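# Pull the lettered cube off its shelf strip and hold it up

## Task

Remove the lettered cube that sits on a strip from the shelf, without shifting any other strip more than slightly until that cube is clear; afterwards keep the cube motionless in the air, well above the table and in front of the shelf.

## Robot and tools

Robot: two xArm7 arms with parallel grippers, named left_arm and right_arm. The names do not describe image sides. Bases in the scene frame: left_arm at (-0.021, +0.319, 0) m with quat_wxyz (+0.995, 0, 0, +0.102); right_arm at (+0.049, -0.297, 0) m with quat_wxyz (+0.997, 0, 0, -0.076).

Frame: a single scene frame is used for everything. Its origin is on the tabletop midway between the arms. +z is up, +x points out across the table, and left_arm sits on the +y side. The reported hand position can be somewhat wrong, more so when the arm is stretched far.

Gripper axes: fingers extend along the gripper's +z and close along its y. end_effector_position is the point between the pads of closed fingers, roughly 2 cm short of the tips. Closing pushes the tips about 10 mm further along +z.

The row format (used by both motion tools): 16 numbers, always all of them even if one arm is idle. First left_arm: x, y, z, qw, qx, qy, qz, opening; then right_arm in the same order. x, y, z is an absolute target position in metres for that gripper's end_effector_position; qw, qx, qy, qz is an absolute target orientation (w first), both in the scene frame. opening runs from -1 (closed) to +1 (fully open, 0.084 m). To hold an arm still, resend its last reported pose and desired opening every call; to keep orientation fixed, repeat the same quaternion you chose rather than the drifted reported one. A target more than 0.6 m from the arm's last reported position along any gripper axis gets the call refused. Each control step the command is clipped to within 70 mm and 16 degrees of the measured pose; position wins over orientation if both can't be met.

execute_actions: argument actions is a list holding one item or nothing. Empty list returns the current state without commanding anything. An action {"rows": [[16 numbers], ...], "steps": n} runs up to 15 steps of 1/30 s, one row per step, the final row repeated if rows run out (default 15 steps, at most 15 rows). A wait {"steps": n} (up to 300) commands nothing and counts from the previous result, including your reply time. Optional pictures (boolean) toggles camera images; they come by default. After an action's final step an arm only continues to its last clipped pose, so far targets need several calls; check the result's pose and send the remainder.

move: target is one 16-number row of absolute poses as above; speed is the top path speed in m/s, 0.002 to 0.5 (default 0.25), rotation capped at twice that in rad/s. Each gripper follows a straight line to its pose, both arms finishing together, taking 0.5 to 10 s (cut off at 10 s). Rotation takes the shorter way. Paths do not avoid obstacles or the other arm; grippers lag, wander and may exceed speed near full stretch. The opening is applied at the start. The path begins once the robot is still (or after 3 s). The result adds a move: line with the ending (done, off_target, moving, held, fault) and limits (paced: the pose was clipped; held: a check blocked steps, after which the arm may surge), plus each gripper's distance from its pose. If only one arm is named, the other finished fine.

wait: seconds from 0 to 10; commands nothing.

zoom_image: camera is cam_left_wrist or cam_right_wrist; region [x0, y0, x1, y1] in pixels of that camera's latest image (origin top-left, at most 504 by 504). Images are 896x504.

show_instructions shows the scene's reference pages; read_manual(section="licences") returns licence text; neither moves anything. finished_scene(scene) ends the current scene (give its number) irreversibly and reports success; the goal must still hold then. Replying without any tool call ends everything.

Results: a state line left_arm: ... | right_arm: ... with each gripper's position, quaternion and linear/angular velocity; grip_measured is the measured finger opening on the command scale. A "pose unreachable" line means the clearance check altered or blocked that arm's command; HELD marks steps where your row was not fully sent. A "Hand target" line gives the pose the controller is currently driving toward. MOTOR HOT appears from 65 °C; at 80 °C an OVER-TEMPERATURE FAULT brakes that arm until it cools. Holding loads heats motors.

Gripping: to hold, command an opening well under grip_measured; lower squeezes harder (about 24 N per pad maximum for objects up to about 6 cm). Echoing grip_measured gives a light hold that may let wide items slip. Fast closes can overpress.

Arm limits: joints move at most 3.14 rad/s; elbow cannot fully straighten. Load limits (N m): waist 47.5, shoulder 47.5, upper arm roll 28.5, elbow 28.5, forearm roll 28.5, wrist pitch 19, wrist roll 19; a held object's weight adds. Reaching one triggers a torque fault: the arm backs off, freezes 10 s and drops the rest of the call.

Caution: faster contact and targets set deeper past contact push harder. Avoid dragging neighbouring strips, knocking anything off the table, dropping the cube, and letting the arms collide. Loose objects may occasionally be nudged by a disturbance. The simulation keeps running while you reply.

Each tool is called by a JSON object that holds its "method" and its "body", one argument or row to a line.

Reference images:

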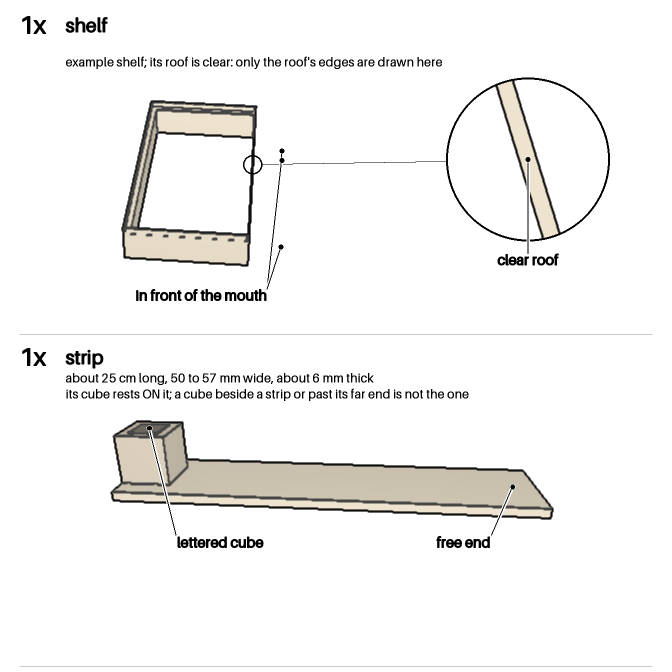

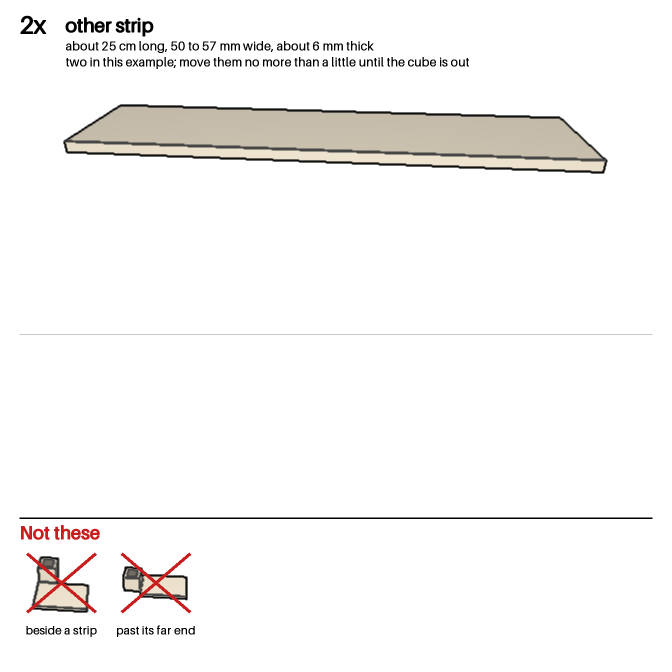

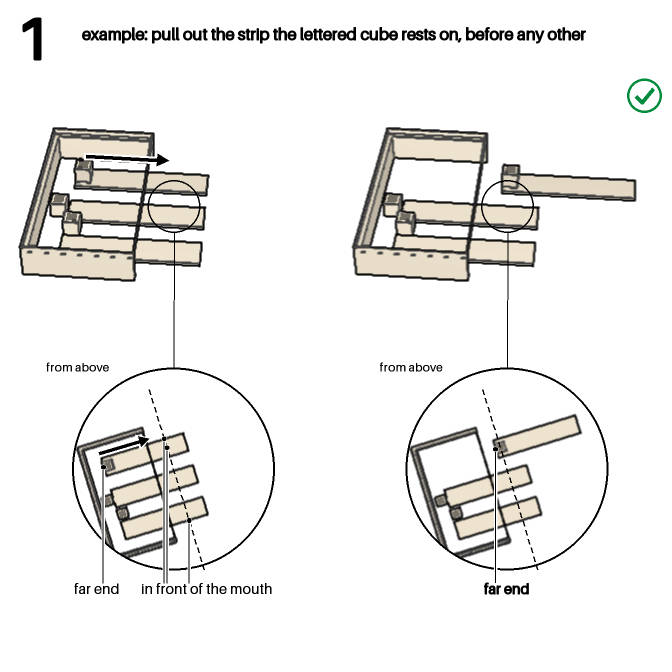

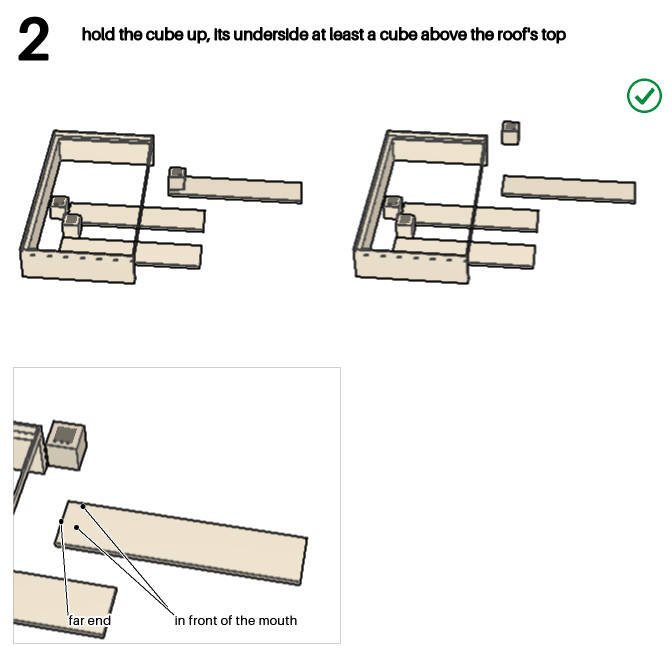

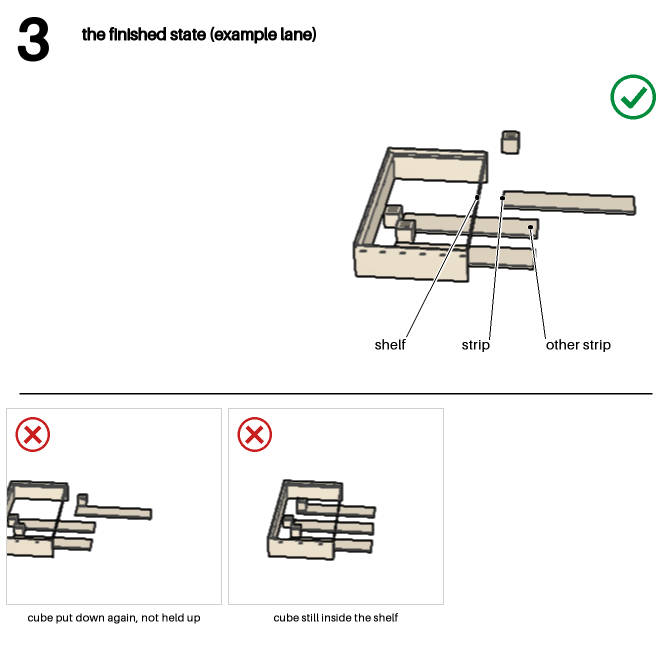

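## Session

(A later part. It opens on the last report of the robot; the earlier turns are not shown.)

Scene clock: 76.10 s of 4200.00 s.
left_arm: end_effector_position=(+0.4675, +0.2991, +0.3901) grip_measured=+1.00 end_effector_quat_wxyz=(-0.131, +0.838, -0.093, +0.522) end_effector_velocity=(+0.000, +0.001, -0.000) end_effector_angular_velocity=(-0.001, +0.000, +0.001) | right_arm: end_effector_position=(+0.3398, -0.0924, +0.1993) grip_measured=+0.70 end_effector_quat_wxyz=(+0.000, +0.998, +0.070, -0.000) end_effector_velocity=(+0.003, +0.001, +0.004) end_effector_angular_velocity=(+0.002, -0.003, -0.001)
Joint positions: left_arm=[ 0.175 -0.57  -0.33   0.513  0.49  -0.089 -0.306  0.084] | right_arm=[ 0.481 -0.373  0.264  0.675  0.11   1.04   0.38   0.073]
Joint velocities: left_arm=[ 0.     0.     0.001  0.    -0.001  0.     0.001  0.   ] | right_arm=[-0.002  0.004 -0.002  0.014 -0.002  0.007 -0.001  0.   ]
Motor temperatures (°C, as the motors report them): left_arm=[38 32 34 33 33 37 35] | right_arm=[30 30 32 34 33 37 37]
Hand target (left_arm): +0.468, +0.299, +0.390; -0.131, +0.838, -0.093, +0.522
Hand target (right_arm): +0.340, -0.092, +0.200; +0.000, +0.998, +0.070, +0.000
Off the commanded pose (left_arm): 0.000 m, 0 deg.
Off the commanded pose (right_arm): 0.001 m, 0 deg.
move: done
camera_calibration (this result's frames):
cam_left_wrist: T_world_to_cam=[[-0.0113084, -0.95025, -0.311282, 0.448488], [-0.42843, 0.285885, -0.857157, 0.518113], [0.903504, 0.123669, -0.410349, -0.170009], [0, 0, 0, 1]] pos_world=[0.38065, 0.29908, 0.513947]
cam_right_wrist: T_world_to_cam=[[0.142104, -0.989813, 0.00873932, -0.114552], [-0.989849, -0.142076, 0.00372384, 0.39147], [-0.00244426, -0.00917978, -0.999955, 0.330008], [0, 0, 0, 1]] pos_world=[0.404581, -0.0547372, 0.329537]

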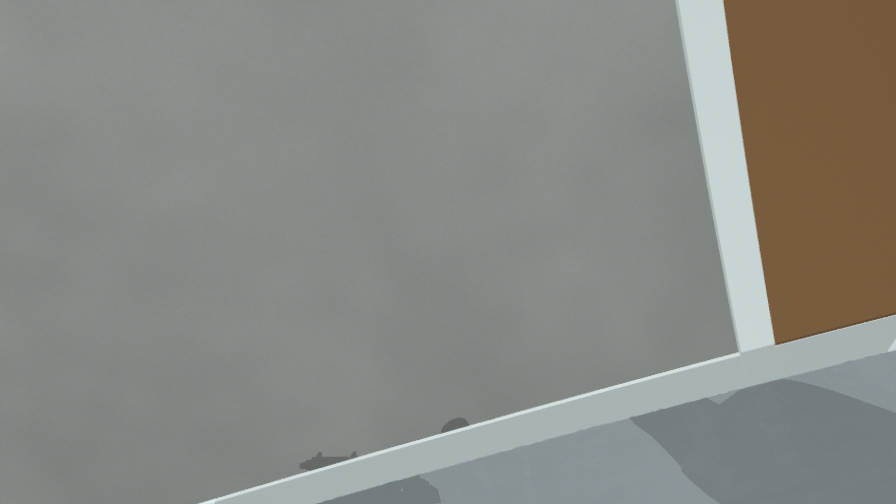

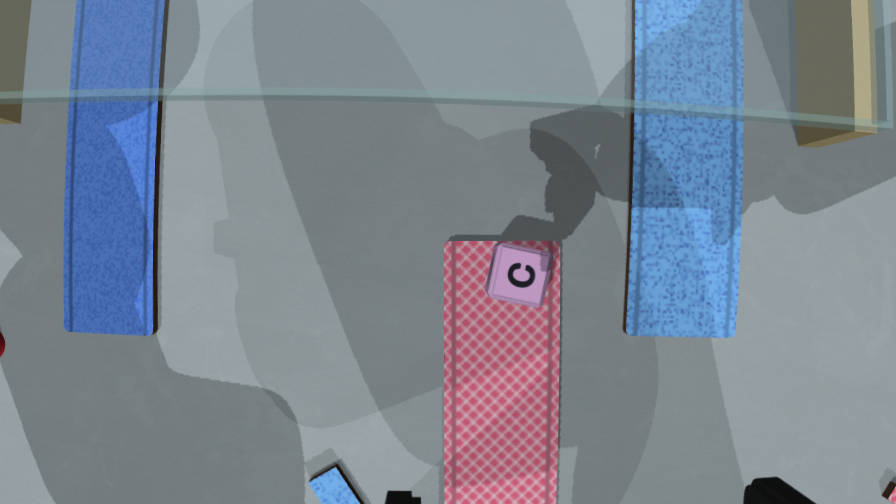

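{"method": "move", "body": {
  "target": [0.4675,0.2991,0.3901,-0.131,0.838,-0.093,0.522,1, 0.3987,-0.0855,0.07,0,0.9998,-0.017,0,0.3],
  "speed": 0.2
}}

{"method": "move", "body": {
  "target": [0.4675,0.2991,0.3901,-0.131,0.838,-0.093,0.522,1, 0.3987,-0.0855,0.03,0,0.9998,-0.017,0,0.3],
  "speed": 0.05
}}

{"method": "move", "body": {
  "target": [0.4675,0.2991,0.3901,-0.131,0.838,-0.093,0.522,1, 0.3987,-0.0855,0.03,0,0.9998,-0.017,0,-0.8],
  "speed": 0.05
}}

{"method": "move", "body": {
  "target": [0.4675,0.2991,0.3901,-0.131,0.838,-0.093,0.522,1, 0.36,-0.0855,0.25,0,0.9998,-0.017,0,-0.8],
  "speed": 0.15
}}

Scene clock: 97.77 s of 4200.00 s.
left_arm: end_effector_position=(+0.4675, +0.2991, +0.3901) grip_measured=+1.00 end_effector_quat_wxyz=(-0.131, +0.838, -0.093, +0.522) end_effector_velocity=(+0.000, +0.000, -0.000) end_effector_angular_velocity=(-0.000, +0.000, +0.001) | right_arm: end_effector_position=(+0.3986, -0.0853, +0.0703) grip_measured=+0.29 end_effector_quat_wxyz=(-0.001, +1.000, -0.017, +0.000) end_effector_velocity=(-0.000, -0.001, -0.003) end_effector_angular_velocity=(-0.003, +0.004, -0.002)
Joint positions: left_arm=[ 0.175 -0.57  -0.33   0.513  0.49  -0.089 -0.306  0.084] | right_arm=[ 0.419  0.066  0.276  0.681 -0.029  0.616  0.599  0.056]
Joint velocities: left_arm=[ 0.001  0.001 -0.     0.    -0.002  0.     0.001 -0.   ] | right_arm=[-0.     0.007 -0.001  0.    -0.004 -0.002  0.004 -0.   ]
Motor temperatures (°C, as the motors report them): left_arm=[38 32 34 33 33 37 35] | right_arm=[30 29 32 34 33 37 37]
Hand target (left_arm): +0.467, +0.299, +0.390; -0.131, +0.838, -0.093, +0.522
Hand target (right_arm): +0.399, -0.085, +0.070; -0.001, +1.000, -0.017, -0.000
Off the commanded pose (left_arm): 0.000 m, 0 deg.
Off the commanded pose (right_arm): 0.000 m, 0 deg.
After step 90, 17.43 s passed at rest.
move: done
camera_calibration (this result's frames):
cam_left_wrist: T_world_to_cam=[[-0.0113084, -0.95025, -0.311282, 0.448488], [-0.42843, 0.285885, -0.857157, 0.518113], [0.903504, 0.123669, -0.410349, -0.170009], [0, 0, 0, 1]] pos_world=[0.38065, 0.29908, 0.513947]
cam_right_wrist: T_world_to_cam=[[-0.0305453, -0.999515, 0.00612691, -0.0465243], [-0.999529, 0.0305617, 0.00260048, 0.469826], [-0.00278647, -0.0060446, -0.999978, 0.201616], [0, 0, 0, 1]] pos_world=[0.468746, -0.0596418, 0.200675]

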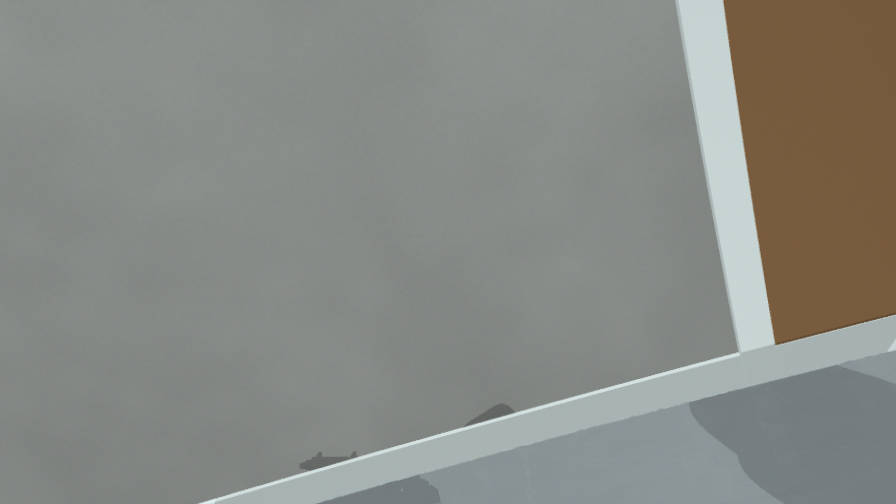

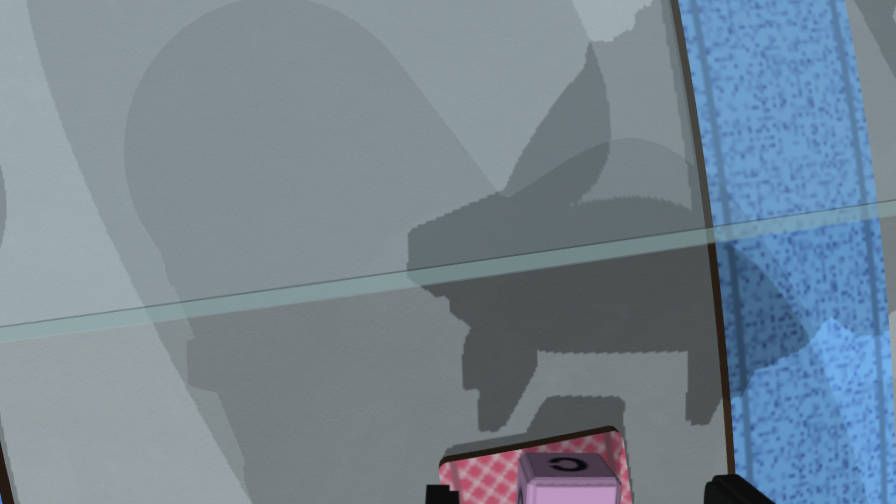

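Scene clock: 98.90 s of 4200.00 s.
left_arm: end_effector_position=(+0.4675, +0.2991, +0.3901) grip_measured=+1.00 end_effector_quat_wxyz=(-0.131, +0.838, -0.093, +0.522) end_effector_velocity=(-0.000, +0.001, +0.000) end_effector_angular_velocity=(-0.002, -0.001, +0.002) | right_arm: end_effector_position=(+0.3988, -0.0854, +0.0302) grip_measured=+0.29 end_effector_quat_wxyz=(-0.000, +1.000, -0.017, +0.000) end_effector_velocity=(-0.000, +0.000, -0.001) end_effector_angular_velocity=(-0.000, -0.000, +0.001)
Joint positions: left_arm=[ 0.175 -0.57  -0.33   0.513  0.49  -0.089 -0.306  0.084] | right_arm=[ 0.427  0.179  0.26   0.667 -0.096  0.495  0.648  0.056]
Joint velocities: left_arm=[-0.    -0.     0.002  0.    -0.001  0.     0.    -0.   ] | right_arm=[ 0.001  0.004 -0.001 -0.    -0.004 -0.004  0.003 -0.   ]
Motor temperatures (°C, as the motors report them): left_arm=[38 32 34 33 33 37 35] | right_arm=[30 30 32 34 33 37 37]
Hand target (left_arm): +0.467, +0.299, +0.390; -0.131, +0.838, -0.093, +0.522
Hand target (right_arm): +0.399, -0.085, +0.030; -0.000, +1.000, -0.017, -0.000
Off the commanded pose (left_arm): 0.000 m, 0 deg.
Off the commanded pose (right_arm): 0.000 m, 0 deg.
move: done
camera_calibration (this result's frames):
cam_left_wrist: T_world_to_cam=[[-0.0113083, -0.95025, -0.311282, 0.448488], [-0.42843, 0.285885, -0.857157, 0.518113], [0.903504, 0.12367, -0.410349, -0.170009], [0, 0, 0, 1]] pos_world=[0.38065, 0.29908, 0.513947]
cam_right_wrist: T_world_to_cam=[[-0.0310337, -0.999492, 0.00727989, -0.0462184], [-0.999514, 0.0310533, 0.00259579, 0.470123], [-0.00282054, -0.0071958, -0.99997, 0.161481], [0, 0, 0, 1]] pos_world=[0.468916, -0.0596318, 0.160592]

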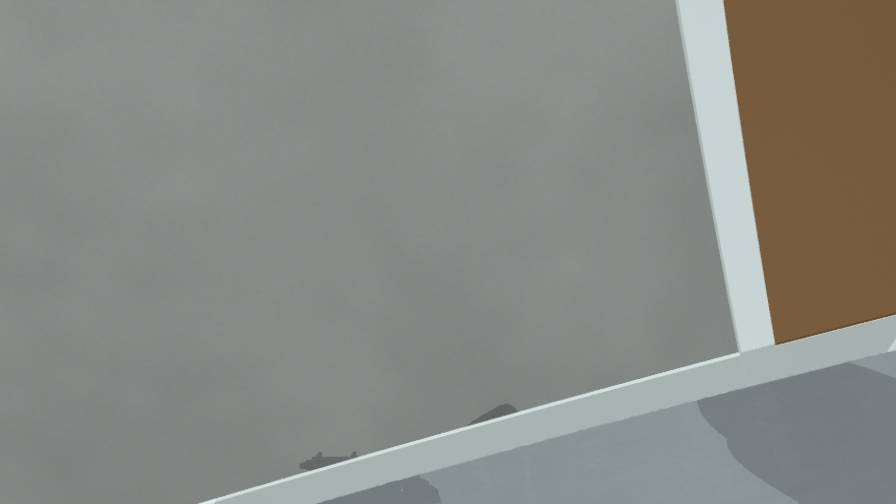

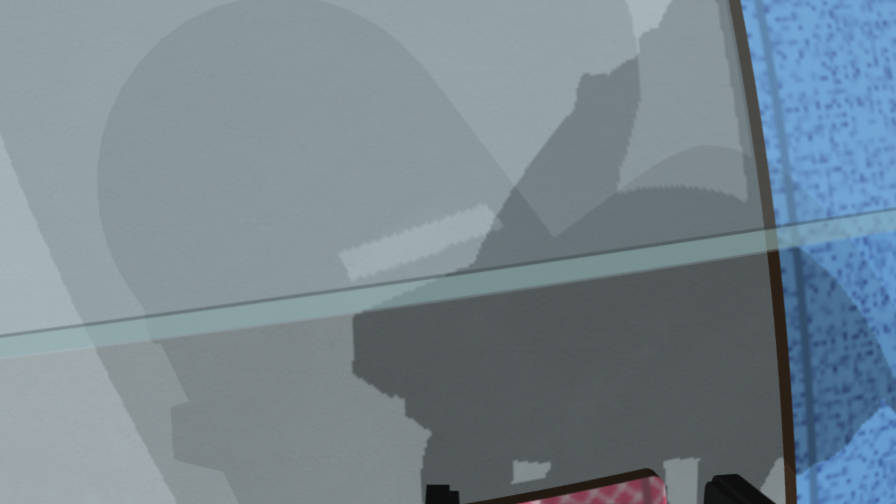

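Scene clock: 99.60 s of 4200.00 s.
left_arm: end_effector_position=(+0.4675, +0.2991, +0.3901) grip_measured=+1.00 end_effector_quat_wxyz=(-0.131, +0.838, -0.093, +0.522) end_effector_velocity=(+0.000, -0.000, -0.000) end_effector_angular_velocity=(-0.001, -0.000, -0.001) | right_arm: end_effector_position=(+0.3989, -0.0854, +0.0302) grip_measured=-0.44 end_effector_quat_wxyz=(-0.000, +1.000, -0.017, +0.000) end_effector_velocity=(-0.001, -0.000, -0.001) end_effector_angular_velocity=(-0.002, +0.003, -0.000)
Joint positions: left_arm=[ 0.175 -0.57  -0.33   0.513  0.49  -0.089 -0.306  0.084] | right_arm=[ 0.427  0.18   0.26   0.668 -0.097  0.495  0.649  0.025]
Joint velocities: left_arm=[ 0.     0.001 -0.001 -0.    -0.    -0.001 -0.001 -0.   ] | right_arm=[ 0.     0.001 -0.    -0.    -0.     0.002  0.     0.   ]
Motor temperatures (°C, as the motors report them): left_arm=[38 32 34 33 33 37 35] | right_arm=[30 30 32 34 33 37 37]
Hand target (left_arm): +0.468, +0.299, +0.390; -0.131, +0.838, -0.093, +0.522
Hand target (right_arm): +0.399, -0.085, +0.030; -0.000, +1.000, -0.017, -0.000
Off the commanded pose (left_arm): 0.000 m, 0 deg.
Off the commanded pose (right_arm): 0.000 m, 0 deg.
move: done
camera_calibration (this result's frames):
cam_left_wrist: T_world_to_cam=[[-0.0113085, -0.95025, -0.311282, 0.448488], [-0.42843, 0.285885, -0.857157, 0.518113], [0.903504, 0.123669, -0.410349, -0.170009], [0, 0, 0, 1]] pos_world=[0.38065, 0.29908, 0.513947]
cam_right_wrist: T_world_to_cam=[[-0.030921, -0.999494, 0.00750805, -0.0462617], [-0.999518, 0.0309398, 0.00240835, 0.470201], [-0.00263943, -0.00742996, -0.999969, 0.16135], [0, 0, 0, 1]] pos_world=[0.46897, -0.0595875, 0.16056]

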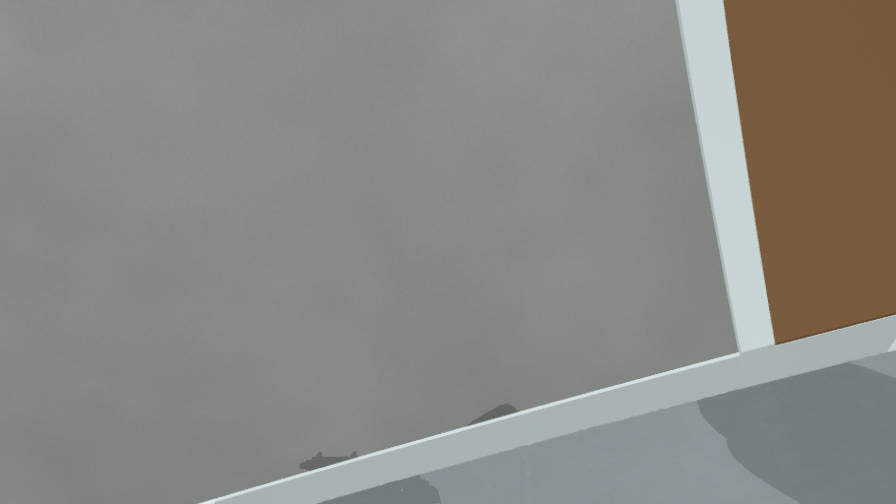

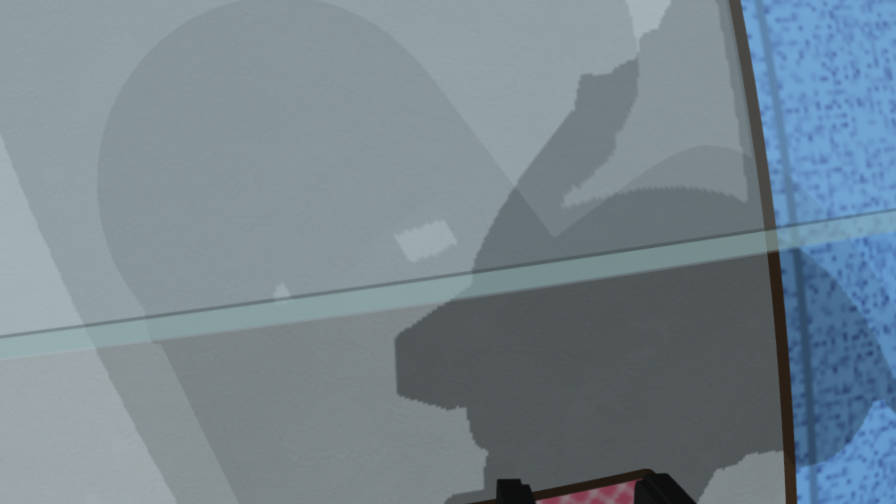

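Scene clock: 101.50 s of 4200.00 s.
left_arm: end_effector_position=(+0.4675, +0.2991, +0.3901) grip_measured=+1.00 end_effector_quat_wxyz=(-0.131, +0.838, -0.093, +0.522) end_effector_velocity=(-0.000, -0.001, +0.000) end_effector_angular_velocity=(+0.001, +0.000, -0.002) | right_arm: end_effector_position=(+0.3601, -0.0858, +0.2495) grip_measured=-0.44 end_effector_quat_wxyz=(+0.001, +1.000, -0.017, -0.000) end_effector_velocity=(-0.000, +0.000, +0.004) end_effector_angular_velocity=(+0.002, -0.002, +0.000)
Joint positions: left_arm=[ 0.175 -0.57  -0.33   0.513  0.49  -0.089 -0.306  0.084] | right_arm=[ 0.448 -0.344  0.268  0.846  0.095  1.183  0.546  0.025]
Joint velocities: left_arm=[-0.002 -0.     0.     0.    -0.     0.001  0.001 -0.   ] | right_arm=[ 0.001 -0.004 -0.001  0.007  0.001  0.008  0.    -0.   ]
Motor temperatures (°C, as the motors report them): left_arm=[38 32 34 33 33 37 35] | right_arm=[30 30 32 34 33 37 37]
Hand target (left_arm): +0.467, +0.299, +0.390; -0.131, +0.838, -0.093, +0.522
Hand target (right_arm): +0.360, -0.086, +0.250; +0.001, +1.000, -0.017, +0.000
Off the commanded pose (left_arm): 0.000 m, 0 deg.
Off the commanded pose (right_arm): 0.001 m, 0 deg.
move: done
camera_calibration (this result's frames):
cam_left_wrist: T_world_to_cam=[[-0.0113083, -0.95025, -0.311282, 0.448488], [-0.42843, 0.285885, -0.857157, 0.518113], [0.903504, 0.123669, -0.410349, -0.170009], [0, 0, 0, 1]] pos_world=[0.38065, 0.29908, 0.513947]
cam_right_wrist: T_world_to_cam=[[-0.0313162, -0.999461, 0.00986905, -0.0499895], [-0.999502, 0.031353, 0.00360115, 0.43067], [-0.00390864, -0.00975136, -0.999945, 0.380744], [0, 0, 0, 1]] pos_world=[0.430378, -0.0597525, 0.379666]

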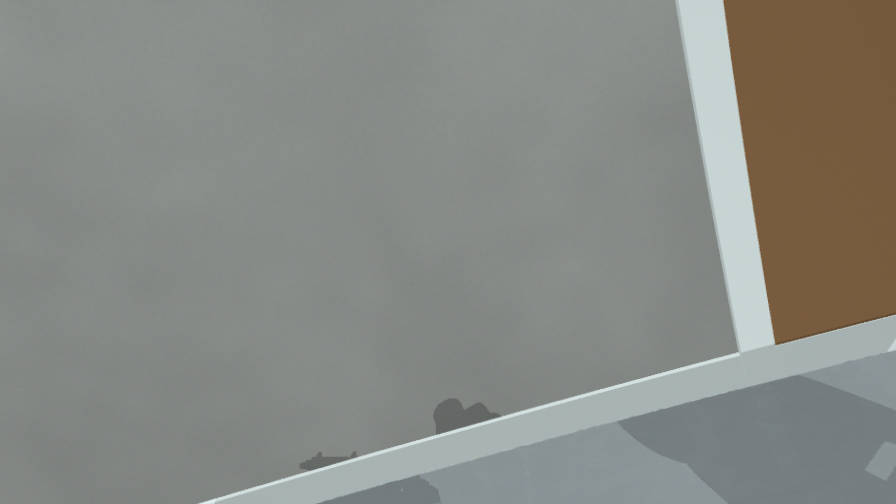

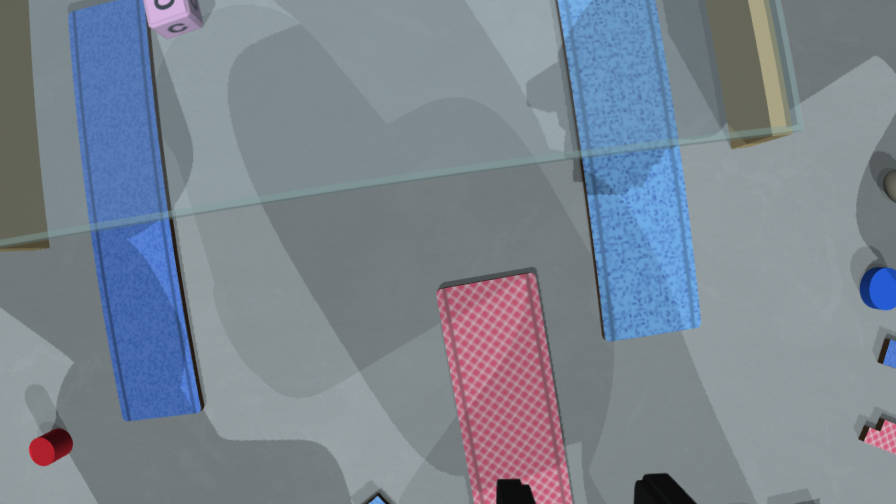

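Cube is held.

{"method": "finished_scene", "body": {
  "scene": 1
}}

The scene is finished: the task was done.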